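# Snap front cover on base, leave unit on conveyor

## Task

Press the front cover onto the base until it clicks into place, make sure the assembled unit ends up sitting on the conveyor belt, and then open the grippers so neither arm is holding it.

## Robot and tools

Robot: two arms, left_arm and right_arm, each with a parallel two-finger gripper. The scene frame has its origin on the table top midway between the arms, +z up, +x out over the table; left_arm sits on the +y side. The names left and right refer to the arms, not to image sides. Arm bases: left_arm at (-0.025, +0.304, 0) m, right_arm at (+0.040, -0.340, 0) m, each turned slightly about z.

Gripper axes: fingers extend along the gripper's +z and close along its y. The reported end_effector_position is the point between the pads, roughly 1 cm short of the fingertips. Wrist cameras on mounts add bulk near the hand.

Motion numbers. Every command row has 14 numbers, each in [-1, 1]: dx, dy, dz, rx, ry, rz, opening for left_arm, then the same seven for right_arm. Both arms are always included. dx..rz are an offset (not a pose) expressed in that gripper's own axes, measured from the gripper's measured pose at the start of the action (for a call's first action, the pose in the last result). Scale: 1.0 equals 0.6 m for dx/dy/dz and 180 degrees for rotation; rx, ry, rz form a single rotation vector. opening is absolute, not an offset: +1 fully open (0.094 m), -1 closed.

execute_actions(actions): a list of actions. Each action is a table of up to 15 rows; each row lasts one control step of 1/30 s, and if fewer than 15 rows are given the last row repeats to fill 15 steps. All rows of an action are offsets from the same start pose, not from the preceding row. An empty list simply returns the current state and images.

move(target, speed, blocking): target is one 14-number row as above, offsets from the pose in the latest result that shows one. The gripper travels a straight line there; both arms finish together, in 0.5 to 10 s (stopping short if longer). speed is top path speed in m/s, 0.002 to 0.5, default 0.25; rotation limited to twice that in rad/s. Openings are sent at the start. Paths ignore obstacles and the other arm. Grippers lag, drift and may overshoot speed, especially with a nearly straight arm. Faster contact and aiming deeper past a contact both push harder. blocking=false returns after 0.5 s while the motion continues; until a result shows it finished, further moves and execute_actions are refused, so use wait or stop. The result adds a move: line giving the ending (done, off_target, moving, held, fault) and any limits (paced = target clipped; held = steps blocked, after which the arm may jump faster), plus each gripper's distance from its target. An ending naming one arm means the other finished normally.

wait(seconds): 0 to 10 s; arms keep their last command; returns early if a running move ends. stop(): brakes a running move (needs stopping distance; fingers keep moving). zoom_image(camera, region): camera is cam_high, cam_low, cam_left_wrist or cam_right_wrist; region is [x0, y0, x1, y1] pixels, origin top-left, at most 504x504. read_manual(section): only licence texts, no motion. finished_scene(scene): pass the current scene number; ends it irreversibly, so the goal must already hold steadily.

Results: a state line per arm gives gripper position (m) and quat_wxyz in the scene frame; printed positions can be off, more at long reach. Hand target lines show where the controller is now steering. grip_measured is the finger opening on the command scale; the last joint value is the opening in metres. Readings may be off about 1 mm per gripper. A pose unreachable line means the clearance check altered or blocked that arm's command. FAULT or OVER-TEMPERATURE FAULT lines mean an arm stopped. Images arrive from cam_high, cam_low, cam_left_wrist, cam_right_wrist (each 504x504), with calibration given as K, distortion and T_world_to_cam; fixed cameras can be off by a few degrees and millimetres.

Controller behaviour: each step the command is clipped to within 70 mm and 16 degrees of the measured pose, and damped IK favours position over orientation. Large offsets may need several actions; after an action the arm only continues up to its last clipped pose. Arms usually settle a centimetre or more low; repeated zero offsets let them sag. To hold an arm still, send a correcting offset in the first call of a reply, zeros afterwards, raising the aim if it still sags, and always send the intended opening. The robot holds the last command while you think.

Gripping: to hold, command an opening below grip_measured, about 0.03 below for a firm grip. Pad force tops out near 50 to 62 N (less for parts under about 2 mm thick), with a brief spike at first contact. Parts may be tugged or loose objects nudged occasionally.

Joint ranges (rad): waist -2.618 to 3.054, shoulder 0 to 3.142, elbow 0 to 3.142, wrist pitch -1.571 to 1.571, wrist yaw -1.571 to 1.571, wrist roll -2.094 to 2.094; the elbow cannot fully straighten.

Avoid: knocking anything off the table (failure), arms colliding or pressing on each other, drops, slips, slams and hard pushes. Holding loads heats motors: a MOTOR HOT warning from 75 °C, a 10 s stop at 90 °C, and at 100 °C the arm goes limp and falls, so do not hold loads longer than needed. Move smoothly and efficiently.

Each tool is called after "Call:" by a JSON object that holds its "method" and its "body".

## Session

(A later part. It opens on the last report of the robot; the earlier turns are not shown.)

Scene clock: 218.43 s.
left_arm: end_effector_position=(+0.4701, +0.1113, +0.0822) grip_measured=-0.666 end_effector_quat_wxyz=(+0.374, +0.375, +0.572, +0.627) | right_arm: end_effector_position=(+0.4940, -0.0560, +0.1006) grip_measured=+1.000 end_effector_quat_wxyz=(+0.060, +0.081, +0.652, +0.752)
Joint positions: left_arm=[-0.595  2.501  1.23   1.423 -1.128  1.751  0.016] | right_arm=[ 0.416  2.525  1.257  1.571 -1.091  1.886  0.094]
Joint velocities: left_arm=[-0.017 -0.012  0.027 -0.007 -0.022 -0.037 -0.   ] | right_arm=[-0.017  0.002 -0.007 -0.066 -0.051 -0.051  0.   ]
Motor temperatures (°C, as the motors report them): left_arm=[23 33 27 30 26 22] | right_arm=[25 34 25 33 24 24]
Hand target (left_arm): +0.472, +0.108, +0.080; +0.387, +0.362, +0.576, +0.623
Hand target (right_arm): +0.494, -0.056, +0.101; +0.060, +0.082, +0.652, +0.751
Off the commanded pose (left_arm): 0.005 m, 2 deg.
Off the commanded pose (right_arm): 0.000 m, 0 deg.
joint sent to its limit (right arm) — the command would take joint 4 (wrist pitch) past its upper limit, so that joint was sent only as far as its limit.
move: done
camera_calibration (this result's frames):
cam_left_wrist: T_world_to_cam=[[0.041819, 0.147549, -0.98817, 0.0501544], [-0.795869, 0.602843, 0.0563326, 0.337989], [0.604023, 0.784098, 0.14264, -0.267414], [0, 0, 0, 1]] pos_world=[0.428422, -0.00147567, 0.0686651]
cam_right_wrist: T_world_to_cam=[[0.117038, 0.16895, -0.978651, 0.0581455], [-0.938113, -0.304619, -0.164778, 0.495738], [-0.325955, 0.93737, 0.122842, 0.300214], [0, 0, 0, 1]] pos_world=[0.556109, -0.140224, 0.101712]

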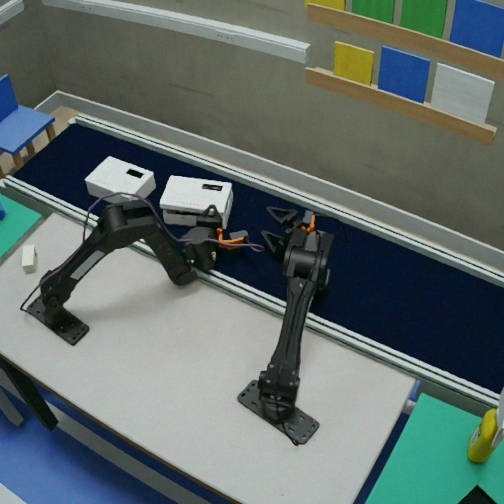

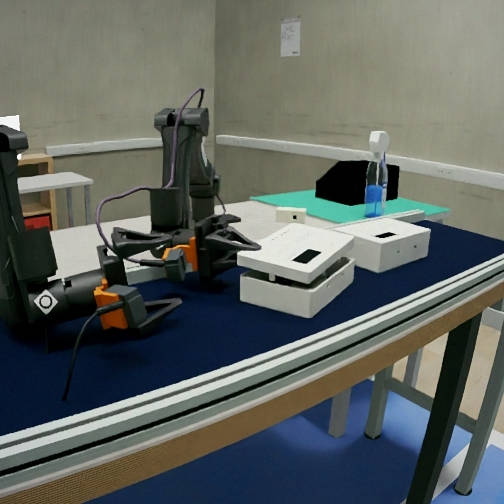

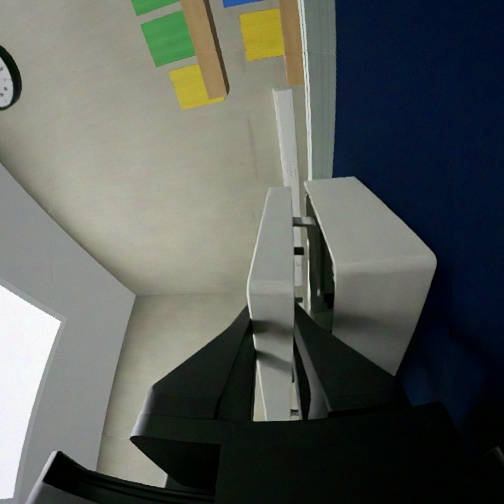

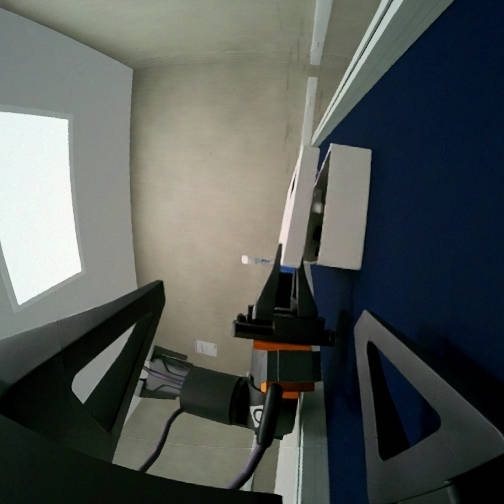

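Call:
{"method": "move", "body": {"target": [-0.02,0.003,-0.002,0,0,-0.01,-1, 0,0,0,0,0,0,1], "speed": 0.03}}

Call:
{"method": "zoom_image", "body": {"camera": "cam_low", "region": [180, 190, 380, 330]}}

Call:
{"method": "zoom_image", "body": {"camera": "cam_high", "region": [130, 140, 290, 260]}}

Call:
{"method": "zoom_image", "body": {"camera": "cam_right_wrist", "region": [200, 100, 400, 300]}}

Scene clock: 219.47 s.
left_arm: end_effector_position=(+0.4736, +0.1066, +0.0838) grip_measured=-0.666 end_effector_quat_wxyz=(+0.378, +0.371, +0.574, +0.624) | right_arm: end_effector_position=(+0.4940, -0.0560, +0.1006) grip_measured=+1.000 end_effector_quat_wxyz=(+0.060, +0.081, +0.652, +0.752)
Joint positions: left_arm=[-0.599  2.507  1.258  1.401 -1.132  1.738  0.016] | right_arm=[ 0.416  2.525  1.257  1.571 -1.091  1.886  0.094]
Joint velocities: left_arm=[-0.012 -0.022 -0.012 -0.081 -0.007 -0.037 -0.   ] | right_arm=[ 0.022 -0.017 -0.002 -0.051  0.022  0.007  0.   ]
Motor temperatures (°C, as the motors report them): left_arm=[23 33 27 30 26 22] | right_arm=[25 34 25 33 24 24]
Hand target (left_arm): +0.474, +0.100, +0.083; +0.384, +0.366, +0.577, +0.621
Hand target (right_arm): +0.494, -0.056, +0.101; +0.060, +0.082, +0.652, +0.751
Off the commanded pose (left_arm): 0.007 m, 1 deg.
Off the commanded pose (right_arm): 0.000 m, 0 deg.
joint sent to its limit (right arm) — the command would take joint 4 (wrist pitch) past its upper limit, so that joint was sent only as far as its limit.
move: done
camera_calibration (this result's frames):
cam_left_wrist: T_world_to_cam=[[0.0468804, 0.13628, -0.989561, 0.0512852], [-0.795624, 0.60408, 0.0454996, 0.34424], [0.603974, 0.785185, 0.136747, -0.265635], [0, 0, 0, 1]] pos_world=[0.431918, -0.0063642, 0.0714119]
cam_right_wrist: T_world_to_cam=[[0.117038, 0.16895, -0.978651, 0.0581455], [-0.938113, -0.304619, -0.164778, 0.495738], [-0.325955, 0.93737, 0.122842, 0.300214], [0, 0, 0, 1]] pos_world=[0.556109, -0.140224, 0.101712]

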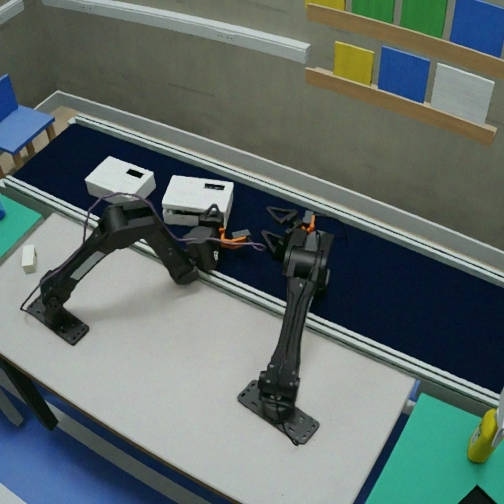

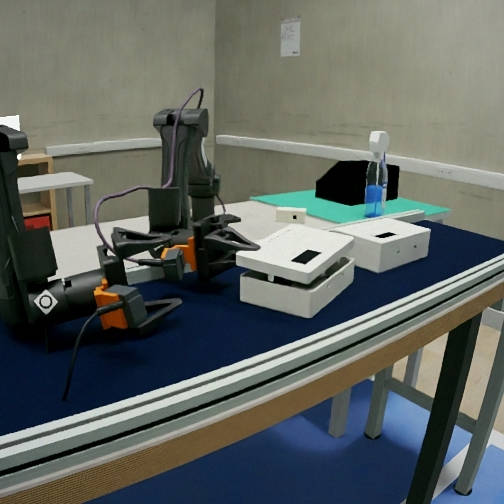

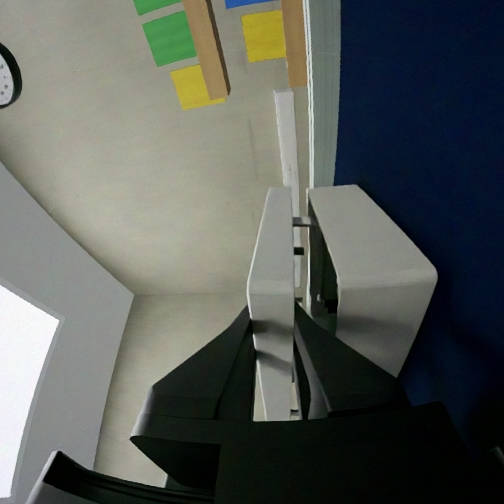

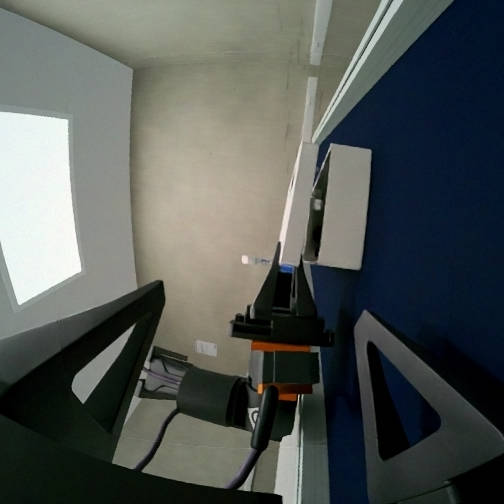

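Region (180, 190, 380, 330) of cam_low's 504x504 image, scaled by 2.520, with more detail than that image has; it fills the top 353 rows of this view, and the rest is white.

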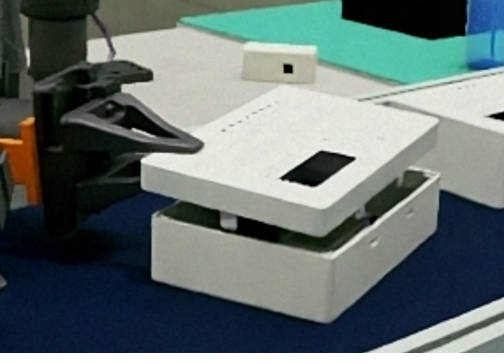

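Region (130, 140, 290, 260) of cam_high's 504x504 image, scaled by 3.150, with more detail than that image has; it fills the top 378 rows of this view, and the rest is white.

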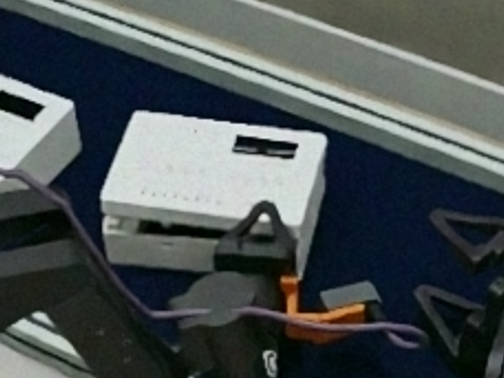

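Region (200, 100, 400, 300) of cam_right_wrist's 504x504 image, scaled by 2.520, with more detail than that image has.

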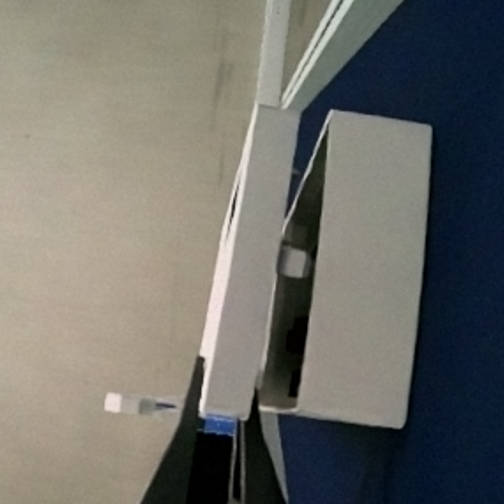

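Call:
{"method": "move", "body": {"target": [0,-0.015,-0.003,0.03,0,0,-1, 0,0,0,0,0,0,1], "speed": 0.03}}

Call:
{"method": "zoom_image", "body": {"camera": "cam_low", "region": [180, 190, 380, 330]}}

Call:
{"method": "zoom_image", "body": {"camera": "cam_high", "region": [130, 140, 290, 260]}}

Call:
{"method": "zoom_image", "body": {"camera": "cam_right_wrist", "region": [200, 100, 400, 300]}}

Scene clock: 221.50 s.
left_arm: end_effector_position=(+0.4765, +0.1048, +0.0765) grip_measured=-0.666 end_effector_quat_wxyz=(+0.368, +0.381, +0.602, +0.597) | right_arm: end_effector_position=(+0.4940, -0.0560, +0.1006) grip_measured=+1.000 end_effector_quat_wxyz=(+0.060, +0.081, +0.652, +0.752)
Joint positions: left_arm=[-0.599  2.448  1.258  1.151 -1.138  1.547  0.016] | right_arm=[ 0.416  2.525  1.257  1.571 -1.091  1.886  0.094]
Joint velocities: left_arm=[-0.017 -0.022 -0.002 -0.007  0.051 -0.051 -0.001] | right_arm=[-0.017  0.007 -0.007  0.007 -0.037  0.051  0.   ]
Motor temperatures (°C, as the motors report them): left_arm=[23 33 27 29 26 22] | right_arm=[25 34 25 33 24 24]
Hand target (left_arm): +0.473, +0.106, +0.074; +0.360, +0.389, +0.604, +0.596
Hand target (right_arm): +0.494, -0.056, +0.101; +0.060, +0.082, +0.652, +0.751
Off the commanded pose (left_arm): 0.005 m, 1 deg.
Off the commanded pose (right_arm): 0.000 m, 0 deg.
joint sent to its limit (right arm) — the command would take joint 4 (wrist pitch) past its upper limit, so that joint was sent only as far as its limit.
move: done
camera_calibration (this result's frames):
cam_left_wrist: T_world_to_cam=[[-0.0175012, 0.0848602, -0.996239, 0.0807075], [-0.792722, 0.606049, 0.0655495, 0.344809], [0.609332, 0.790888, 0.0566639, -0.261991], [0, 0, 0, 1]] pos_world=[0.434389, -0.00861442, 0.0726473]
cam_right_wrist: T_world_to_cam=[[0.117038, 0.16895, -0.978651, 0.0581455], [-0.938113, -0.304619, -0.164778, 0.495738], [-0.325955, 0.93737, 0.122842, 0.300214], [0, 0, 0, 1]] pos_world=[0.556109, -0.140224, 0.101712]

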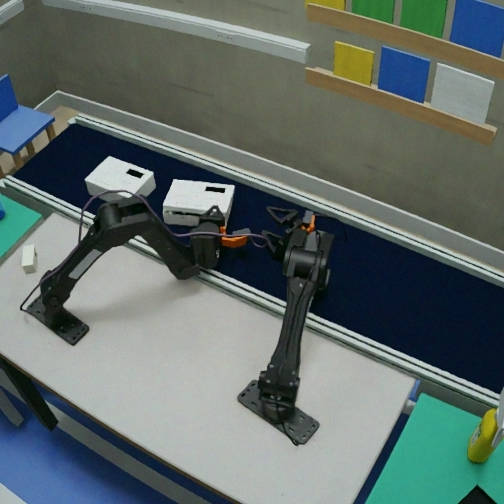

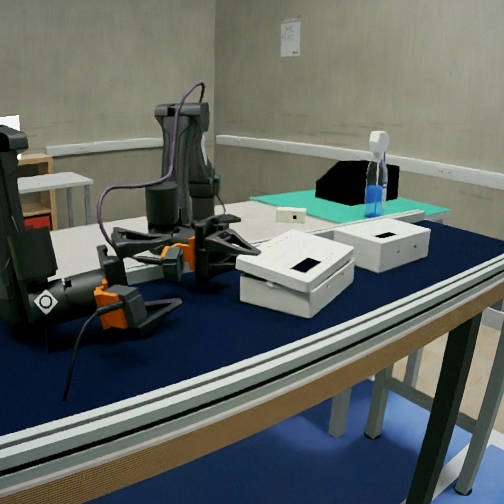

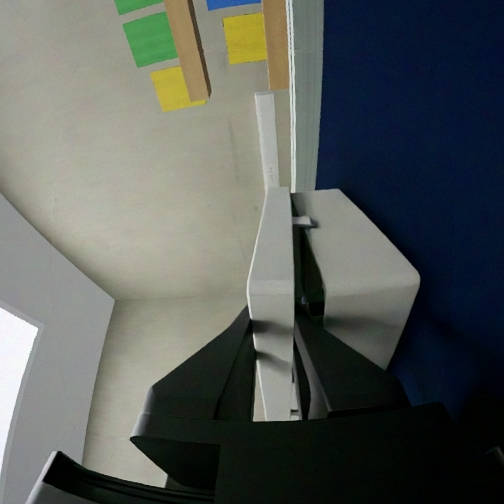

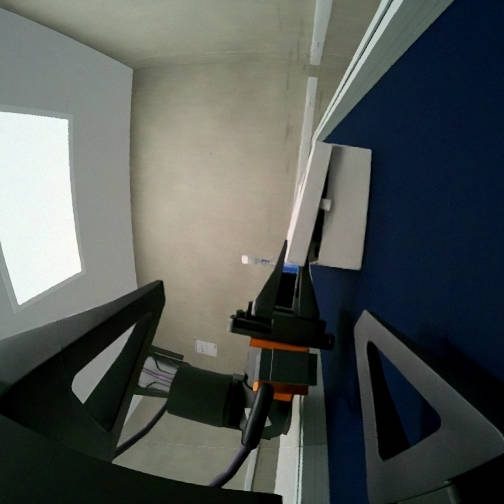

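Region (180, 190, 380, 330) of cam_low's 504x504 image, scaled by 2.520, with more detail than that image has; it fills the top 353 rows of this view, and the rest is white.

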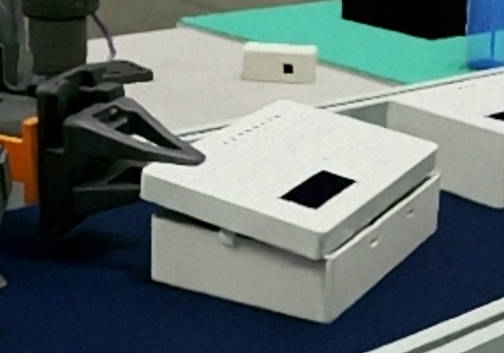

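Region (130, 140, 290, 260) of cam_high's 504x504 image, scaled by 3.150, with more detail than that image has; it fills the top 378 rows of this view, and the rest is white.

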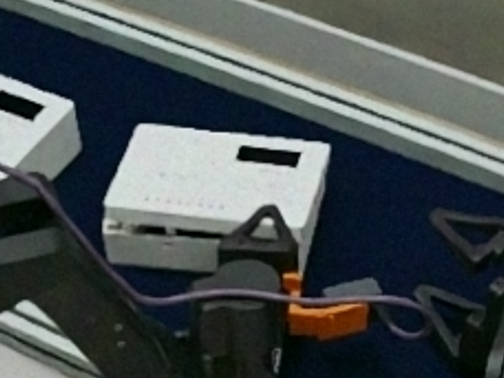

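Region (200, 100, 400, 300) of cam_right_wrist's 504x504 image, scaled by 2.520, with more detail than that image has.

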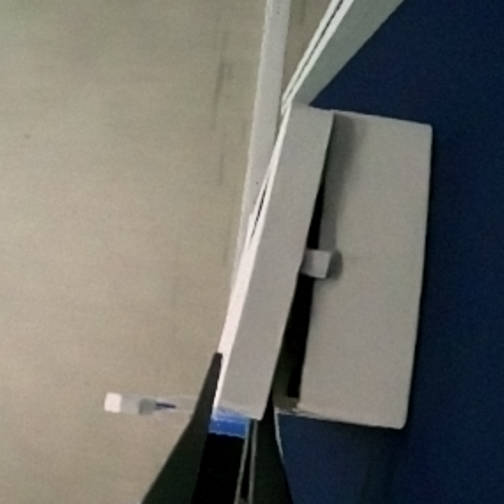

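Call:
{"method": "move", "body": {"target": [0,0.028,0,-0.02,0,0,-1, 0,0,0,0,0,0,1], "speed": 0.03}}

Call:
{"method": "move", "body": {"target": [0.022,0.008,0,0,0,0,-1, 0,0,0,0,0,0,1], "speed": 0.03}}

Call:
{"method": "zoom_image", "body": {"camera": "cam_low", "region": [180, 190, 380, 330]}}

Call:
{"method": "zoom_image", "body": {"camera": "cam_right_wrist", "region": [200, 100, 400, 300]}}

Scene clock: 223.10 s.
left_arm: end_effector_position=(+0.4759, +0.1053, +0.0903) grip_measured=-0.666 end_effector_quat_wxyz=(+0.371, +0.377, +0.584, +0.616) | right_arm: end_effector_position=(+0.4940, -0.0560, +0.1006) grip_measured=+1.000 end_effector_quat_wxyz=(+0.060, +0.081, +0.652, +0.752)
Joint positions: left_arm=[-0.599  2.459  1.258  1.283 -1.138  1.677  0.016] | right_arm=[ 0.416  2.525  1.257  1.571 -1.091  1.886  0.094]
Joint velocities: left_arm=[-0.017 -0.002 -0.002  0.022  0.007 -0.022 -0.   ] | right_arm=[-0.002  0.012  0.007 -0.022 -0.066 -0.037  0.   ]
Motor temperatures (°C, as the motors report them): left_arm=[23 33 27 30 26 22] | right_arm=[25 34 25 33 24 24]
Hand target (left_arm): +0.477, +0.105, +0.094; +0.380, +0.369, +0.583, +0.616
Hand target (right_arm): +0.494, -0.056, +0.101; +0.060, +0.082, +0.652, +0.751
Off the commanded pose (left_arm): 0.003 m, 1 deg.
Off the commanded pose (right_arm): 0.000 m, 0 deg.
joint sent to its limit (right arm) — the command would take joint 4 (wrist pitch) past its upper limit, so that joint was sent only as far as its limit.
move: done
camera_calibration (this result's frames):
cam_left_wrist: T_world_to_cam=[[0.0187702, 0.125132, -0.991962, 0.0725185], [-0.795969, 0.602265, 0.0609121, 0.345451], [0.605047, 0.788428, 0.110906, -0.265424], [0, 0, 0, 1]] pos_world=[0.4342, -0.00786009, 0.0803306]
cam_right_wrist: T_world_to_cam=[[0.117038, 0.16895, -0.978651, 0.0581455], [-0.938113, -0.304619, -0.164778, 0.495738], [-0.325955, 0.93737, 0.122842, 0.300214], [0, 0, 0, 1]] pos_world=[0.556109, -0.140224, 0.101712]

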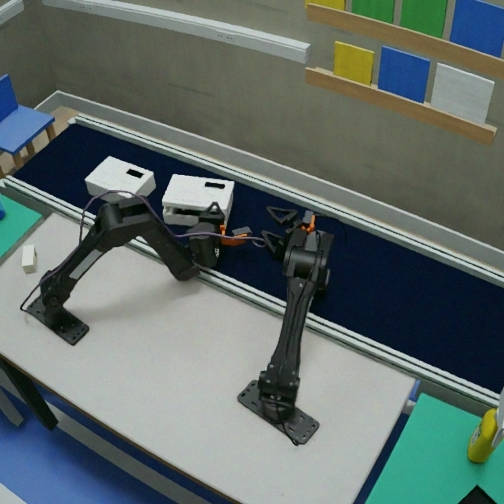

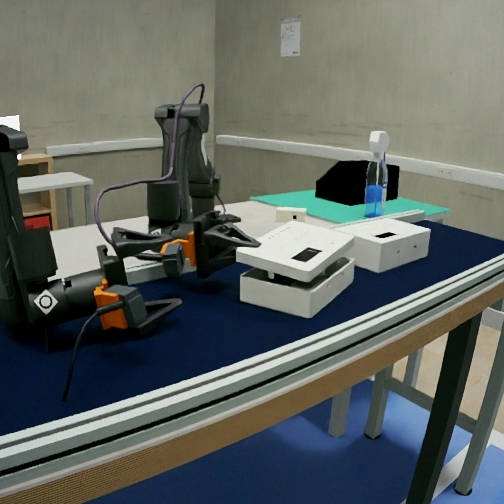

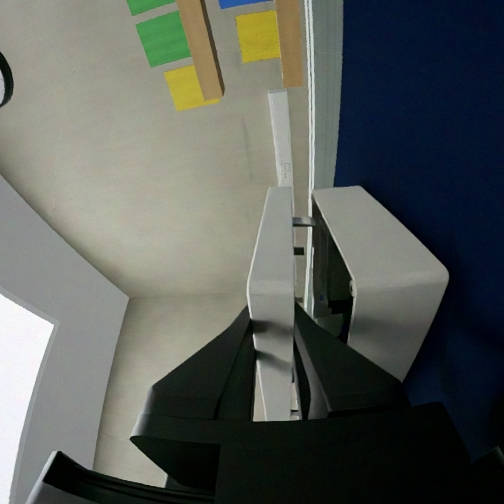

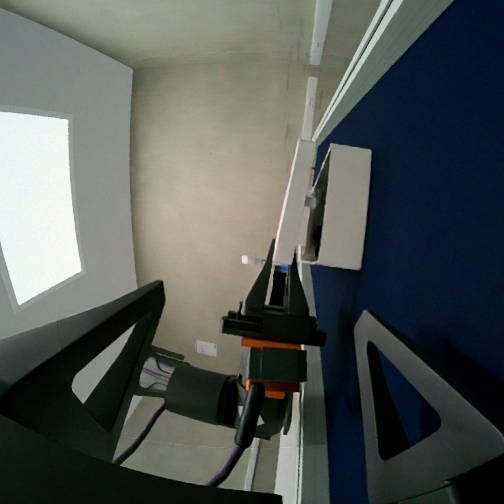

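Scene clock: 223.97 s.
left_arm: end_effector_position=(+0.4681, +0.1116, +0.0857) grip_measured=-0.666 end_effector_quat_wxyz=(+0.360, +0.388, +0.582, +0.617) | right_arm: end_effector_position=(+0.4940, -0.0560, +0.1006) grip_measured=+1.000 end_effector_quat_wxyz=(+0.060, +0.081, +0.652, +0.752)
Joint positions: left_arm=[-0.599  2.437  1.204  1.283 -1.138  1.677  0.016] | right_arm=[ 0.416  2.525  1.257  1.571 -1.091  1.886  0.094]
Joint velocities: left_arm=[-0.007 -0.022 -0.012 -0.022 -0.037  0.051  0.   ] | right_arm=[ 0.002 -0.012  0.007 -0.051  0.066 -0.022  0.   ]
Motor temperatures (°C, as the motors report them): left_arm=[23 33 27 30 26 22] | right_arm=[25 34 25 33 24 24]
Hand target (left_arm): +0.470, +0.117, +0.096; +0.371, +0.377, +0.584, +0.616
Hand target (right_arm): +0.494, -0.056, +0.101; +0.060, +0.082, +0.652, +0.751
Off the commanded pose (left_arm): 0.011 m, 2 deg.
Off the commanded pose (right_arm): 0.000 m, 0 deg.
joint sent to its limit (right arm) — the command would take joint 4 (wrist pitch) past its upper limit, so that joint was sent only as far as its limit.
move: off_target (left_arm)
camera_calibration (this result's frames):
cam_left_wrist: T_world_to_cam=[[-0.00525782, 0.144708, -0.98946, 0.076171], [-0.794113, 0.600754, 0.09208, 0.332389], [0.607747, 0.786228, 0.111756, -0.266295], [0, 0, 0, 1]] pos_world=[0.426195, -0.00133826, 0.0745219]
cam_right_wrist: T_world_to_cam=[[0.117038, 0.16895, -0.978651, 0.0581455], [-0.938113, -0.304619, -0.164778, 0.495738], [-0.325955, 0.93737, 0.122842, 0.300214], [0, 0, 0, 1]] pos_world=[0.556109, -0.140224, 0.101712]

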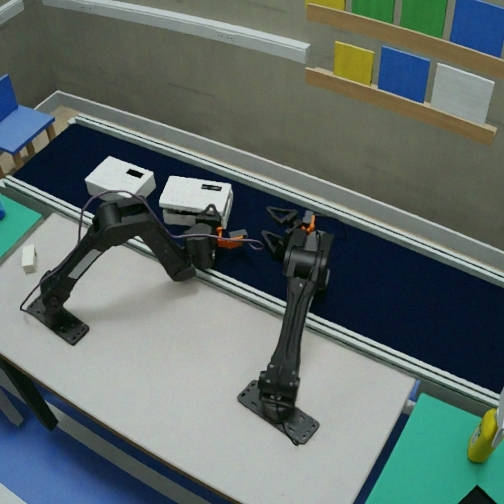

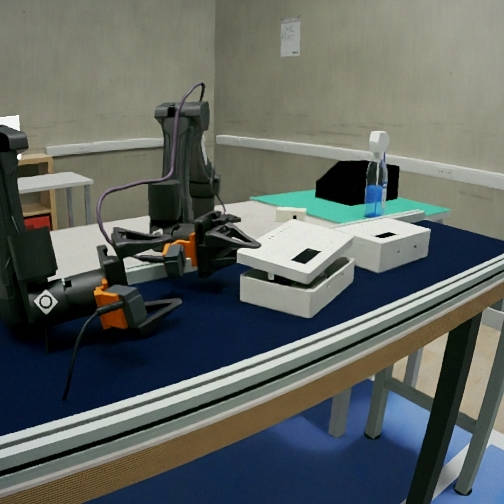

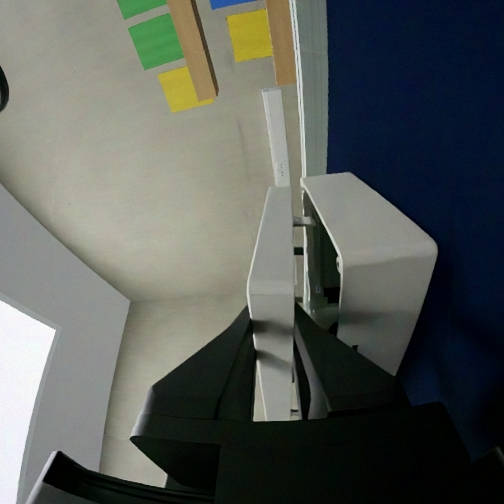

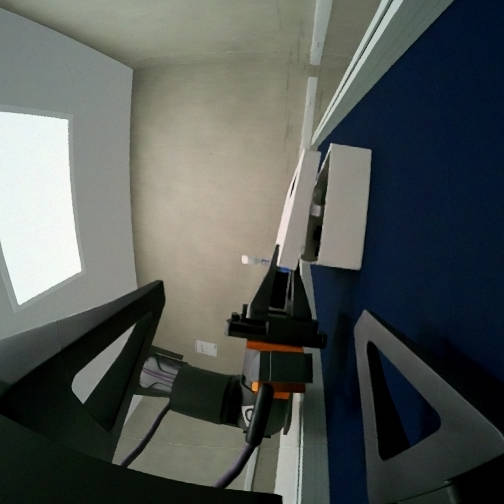

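Region (180, 190, 380, 330) of cam_low's 504x504 image, scaled by 2.520, with more detail than that image has; it fills the top 353 rows of this view, and the rest is white.

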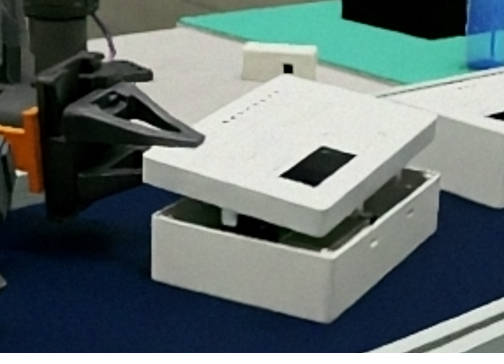

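Region (200, 100, 400, 300) of cam_right_wrist's 504x504 image, scaled by 2.520, with more detail than that image has.

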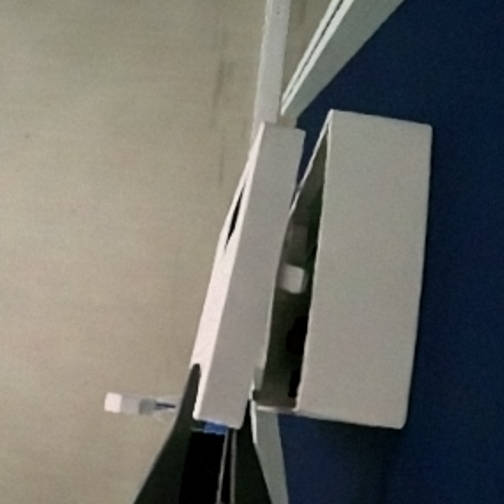

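Call:
{"method": "move", "body": {"target": [0,0.012,0.014,0,0,-0.01,-1, 0,0,0,0,0,0,1], "speed": 0.03}}

Call:
{"method": "zoom_image", "body": {"camera": "cam_low", "region": [180, 190, 380, 330]}}

Call:
{"method": "zoom_image", "body": {"camera": "cam_right_wrist", "region": [200, 100, 400, 300]}}

Scene clock: 225.17 s.
left_arm: end_effector_position=(+0.4698, +0.1147, +0.0822) grip_measured=-0.666 end_effector_quat_wxyz=(+0.356, +0.390, +0.585, +0.616) | right_arm: end_effector_position=(+0.4940, -0.0560, +0.1006) grip_measured=+1.000 end_effector_quat_wxyz=(+0.060, +0.081, +0.652, +0.752)
Joint positions: left_arm=[-0.591  2.437  1.204  1.259 -1.135  1.658  0.016] | right_arm=[ 0.416  2.525  1.257  1.571 -1.091  1.886  0.094]
Joint velocities: left_arm=[-0.007 -0.002  0.002  0.007 -0.066 -0.051 -0.001] | right_arm=[ 0.007  0.002  0.007 -0.007  0.022 -0.022  0.   ]
Motor temperatures (°C, as the motors report them): left_arm=[23 33 27 30 25 22] | right_arm=[25 34 25 33 24 24]
Hand target (left_arm): +0.476, +0.115, +0.093; +0.370, +0.379, +0.588, +0.612
Hand target (right_arm): +0.494, -0.056, +0.101; +0.060, +0.082, +0.652, +0.751
Off the commanded pose (left_arm): 0.012 m, 2 deg.
Off the commanded pose (right_arm): 0.000 m, 0 deg.
joint sent to its limit (right arm) — the command would take joint 4 (wrist pitch) past its upper limit, so that joint was sent only as far as its limit.
move: off_target (left_arm)
camera_calibration (this result's frames):
cam_left_wrist: T_world_to_cam=[[-0.0161433, 0.143098, -0.989577, 0.0776056], [-0.795683, 0.597505, 0.0993823, 0.332715], [0.605498, 0.788994, 0.104215, -0.267993], [0, 0, 0, 1]] pos_world=[0.428257, 0.00154109, 0.0716596]
cam_right_wrist: T_world_to_cam=[[0.117038, 0.16895, -0.978651, 0.0581455], [-0.938113, -0.304619, -0.164778, 0.495738], [-0.325955, 0.93737, 0.122842, 0.300214], [0, 0, 0, 1]] pos_world=[0.556109, -0.140224, 0.101712]

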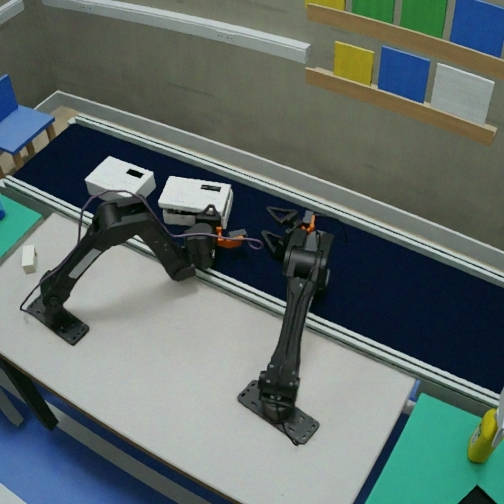

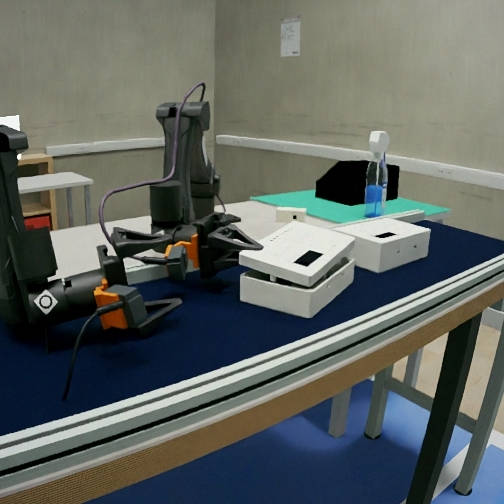

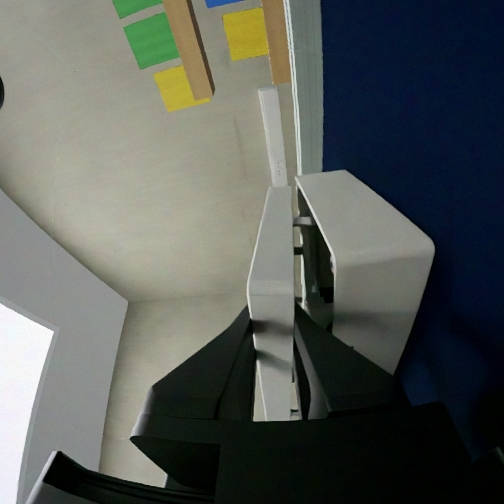

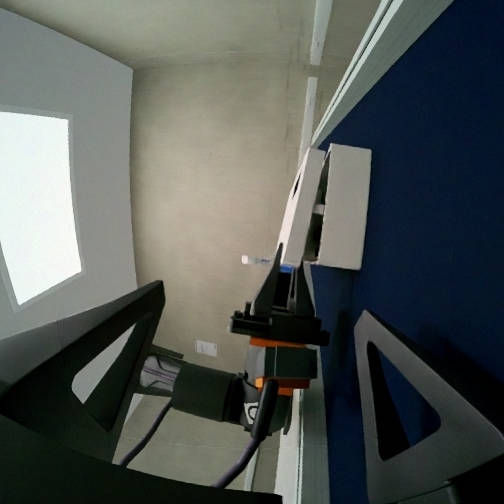

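Region (180, 190, 380, 330) of cam_low's 504x504 image, scaled by 2.520, with more detail than that image has; it fills the top 353 rows of this view, and the rest is white.

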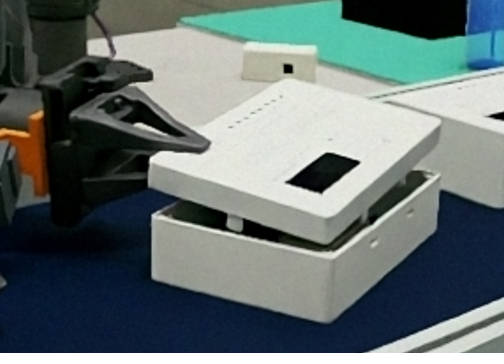

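Region (200, 100, 400, 300) of cam_right_wrist's 504x504 image, scaled by 2.520, with more detail than that image has.

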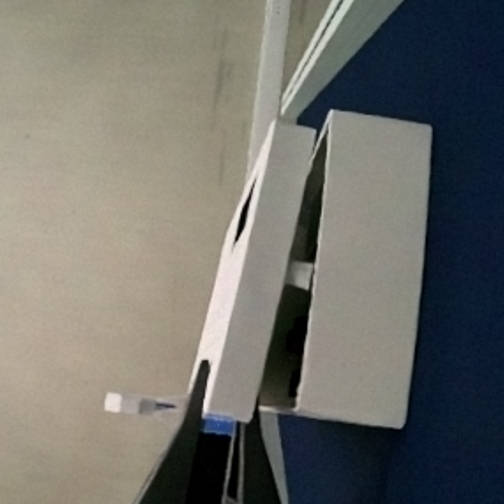

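Call:
{"method": "move", "body": {"target": [-0.009,0.0,0.01,0,0,-0.03,-1, 0,0,0,0,0,0,1], "speed": 0.03}}

Call:
{"method": "zoom_image", "body": {"camera": "cam_low", "region": [180, 190, 380, 330]}}

Call:
{"method": "zoom_image", "body": {"camera": "cam_right_wrist", "region": [200, 100, 400, 300]}}

Call:
{"method": "zoom_image", "body": {"camera": "cam_high", "region": [130, 140, 290, 260]}}

Scene clock: 227.17 s.
left_arm: end_effector_position=(+0.4716, +0.1132, +0.0790) grip_measured=-0.666 end_effector_quat_wxyz=(+0.375, +0.372, +0.599, +0.602) | right_arm: end_effector_position=(+0.4940, -0.0560, +0.1006) grip_measured=+1.000 end_effector_quat_wxyz=(+0.060, +0.081, +0.652, +0.752)
Joint positions: left_arm=[-0.591  2.447  1.217  1.246 -1.135  1.584  0.016] | right_arm=[ 0.416  2.525  1.257  1.571 -1.091  1.886  0.094]
Joint velocities: left_arm=[-0.007  0.002  0.027  0.037  0.007 -0.037  0.   ] | right_arm=[ 0.012  0.002 -0.017  0.081  0.007  0.051  0.   ]
Motor temperatures (°C, as the motors report them): left_arm=[23 33 27 30 25 22] | right_arm=[25 34 25 33 24 24]
Hand target (left_arm): +0.477, +0.113, +0.082; +0.385, +0.362, +0.603, +0.598
Hand target (right_arm): +0.494, -0.056, +0.101; +0.060, +0.082, +0.652, +0.751
Off the commanded pose (left_arm): 0.007 m, 2 deg.
Off the commanded pose (right_arm): 0.000 m, 0 deg.
joint sent to its limit (right arm) — the command would take joint 4 (wrist pitch) past its upper limit, so that joint was sent only as far as its limit.
move: done
camera_calibration (this result's frames):
cam_left_wrist: T_world_to_cam=[[0.00872246, 0.0832597, -0.99649, 0.0702113], [-0.796833, 0.60264, 0.0433775, 0.339734], [0.604136, 0.793658, 0.0716006, -0.264884], [0, 0, 0, 1]] pos_world=[0.430125, -0.000355892, 0.0741939]
cam_right_wrist: T_world_to_cam=[[0.117038, 0.16895, -0.978651, 0.0581455], [-0.938113, -0.304619, -0.164778, 0.495738], [-0.325955, 0.93737, 0.122842, 0.300214], [0, 0, 0, 1]] pos_world=[0.556109, -0.140224, 0.101712]

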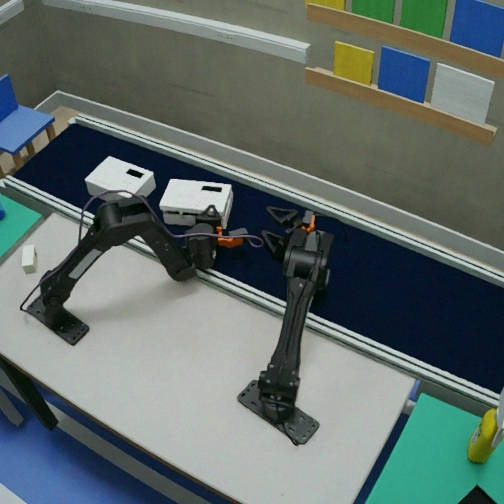

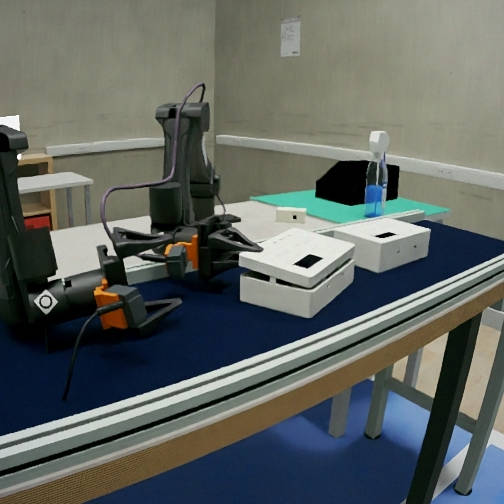

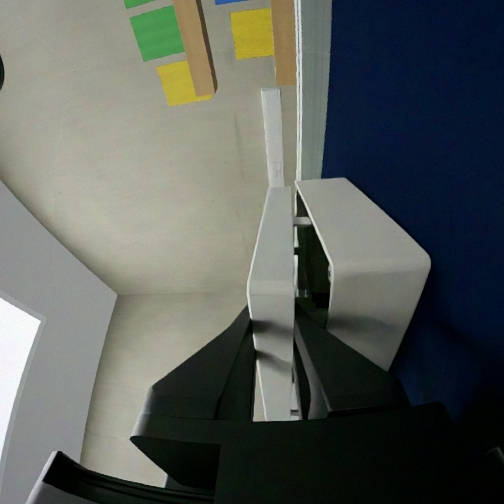

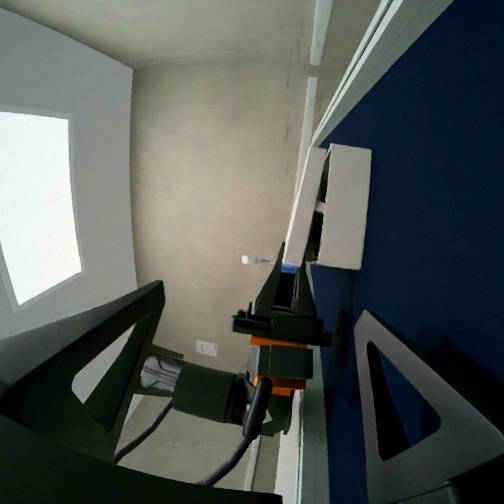

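Region (180, 190, 380, 330) of cam_low's 504x504 image, scaled by 2.520, with more detail than that image has; it fills the top 353 rows of this view, and the rest is white.

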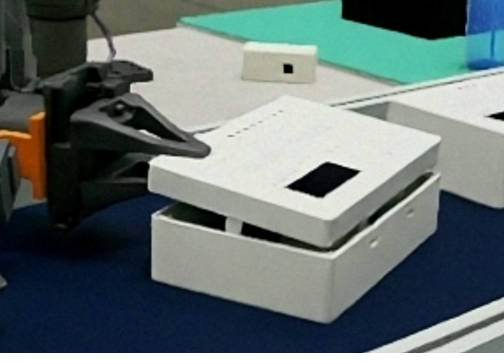

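Region (200, 100, 400, 300) of cam_right_wrist's 504x504 image, scaled by 2.520, with more detail than that image has.

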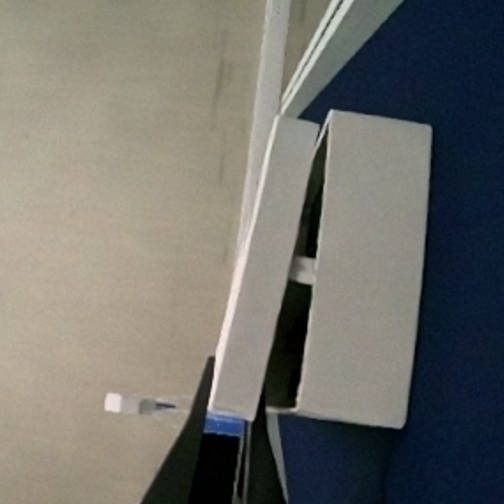

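Region (130, 140, 290, 260) of cam_high's 504x504 image, scaled by 3.150, with more detail than that image has; it fills the top 378 rows of this view, and the rest is white.

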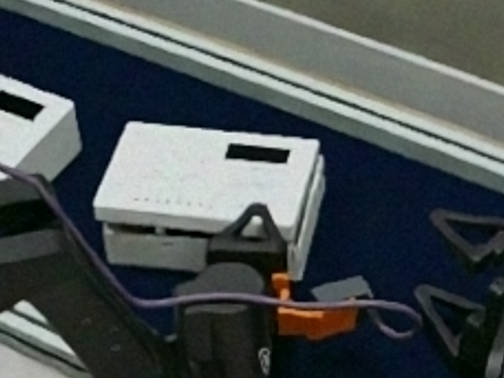

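Call:
{"method": "move", "body": {"target": [-0.012,-0.008,0.008,0,0,0,-1, 0,0,0,0,0,0,1], "speed": 0.03}}

Call:
{"method": "zoom_image", "body": {"camera": "cam_low", "region": [180, 190, 380, 330]}}

Call:
{"method": "zoom_image", "body": {"camera": "cam_right_wrist", "region": [200, 100, 400, 300]}}

Call:
{"method": "zoom_image", "body": {"camera": "cam_high", "region": [130, 140, 290, 260]}}

Scene clock: 228.07 s.
left_arm: end_effector_position=(+0.4746, +0.1110, +0.0747) grip_measured=-0.666 end_effector_quat_wxyz=(+0.371, +0.375, +0.597, +0.605) | right_arm: end_effector_position=(+0.4940, -0.0560, +0.1006) grip_measured=+1.000 end_effector_quat_wxyz=(+0.060, +0.081, +0.652, +0.752)
Joint positions: left_arm=[-0.591  2.469  1.24   1.245 -1.136  1.596  0.016] | right_arm=[ 0.416  2.525  1.257  1.571 -1.091  1.886  0.094]
Joint velocities: left_arm=[-0.007 -0.017 -0.017  0.007 -0.037 -0.037 -0.001] | right_arm=[ 0.012 -0.002  0.007 -0.007  0.037 -0.007  0.   ]
Motor temperatures (°C, as the motors report them): left_arm=[23 33 27 30 25 22] | right_arm=[25 34 25 33 24 24]
Hand target (left_arm): +0.479, +0.109, +0.074; +0.375, +0.372, +0.599, +0.602
Hand target (right_arm): +0.494, -0.056, +0.101; +0.060, +0.082, +0.652, +0.751
Off the commanded pose (left_arm): 0.005 m, 1 deg.
Off the commanded pose (right_arm): 0.000 m, 0 deg.
joint sent to its limit (right arm) — the command would take joint 4 (wrist pitch) past its upper limit, so that joint was sent only as far as its limit.
move: done
camera_calibration (this result's frames):
cam_left_wrist: T_world_to_cam=[[0.00317492, 0.0941489, -0.995553, 0.0674963], [-0.797536, 0.600825, 0.0542762, 0.343337], [0.603263, 0.793817, 0.0769947, -0.264606], [0, 0, 0, 1]] pos_world=[0.433236, -0.00259156, 0.0689344]
cam_right_wrist: T_world_to_cam=[[0.117038, 0.16895, -0.978651, 0.0581455], [-0.938113, -0.304619, -0.164778, 0.495738], [-0.325955, 0.93737, 0.122842, 0.300214], [0, 0, 0, 1]] pos_world=[0.556109, -0.140224, 0.101712]

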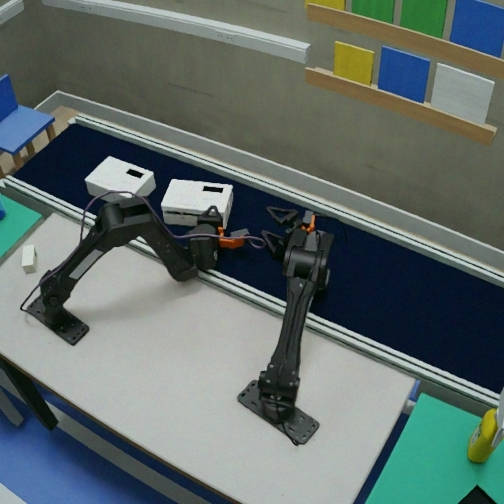

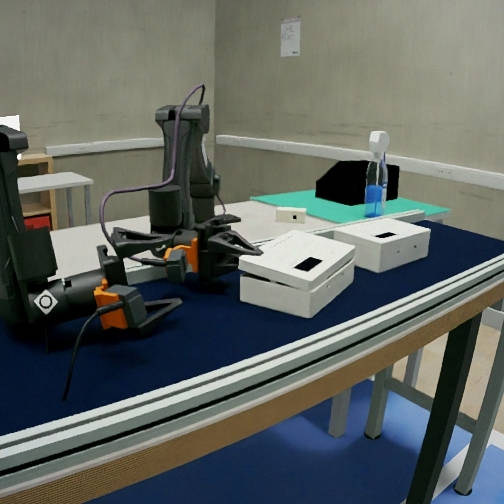

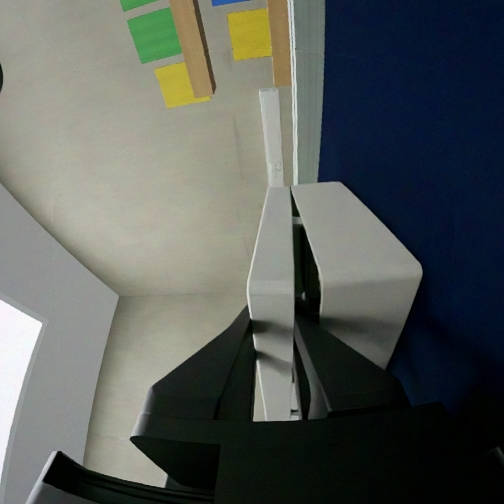

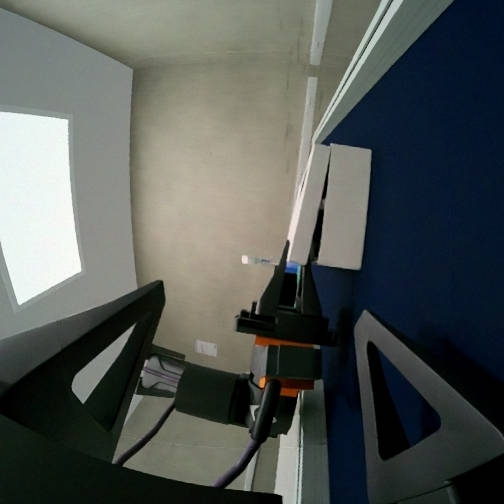

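Region (180, 190, 380, 330) of cam_low's 504x504 image, scaled by 2.520, with more detail than that image has; it fills the top 353 rows of this view, and the rest is white.

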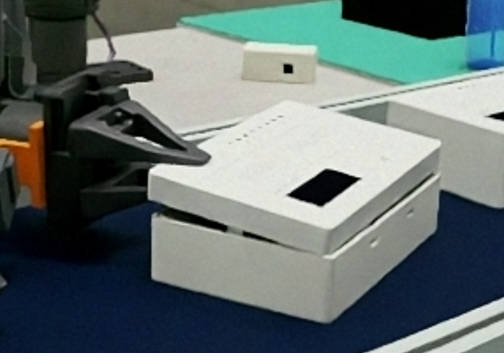

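Region (200, 100, 400, 300) of cam_right_wrist's 504x504 image, scaled by 2.520, with more detail than that image has.

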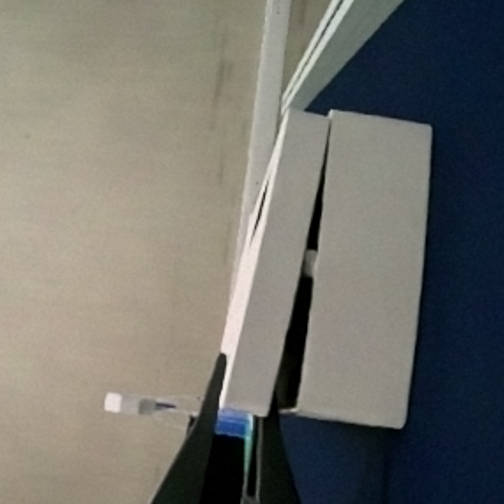

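Region (130, 140, 290, 260) of cam_high's 504x504 image, scaled by 3.150, with more detail than that image has; it fills the top 378 rows of this view, and the rest is white.

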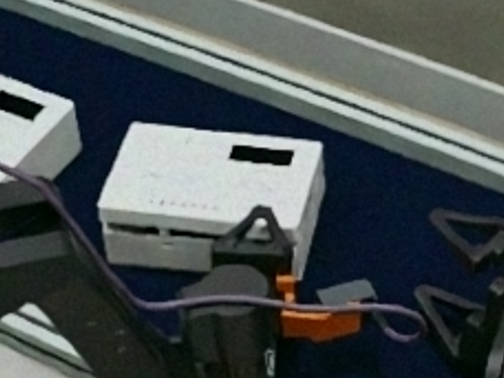

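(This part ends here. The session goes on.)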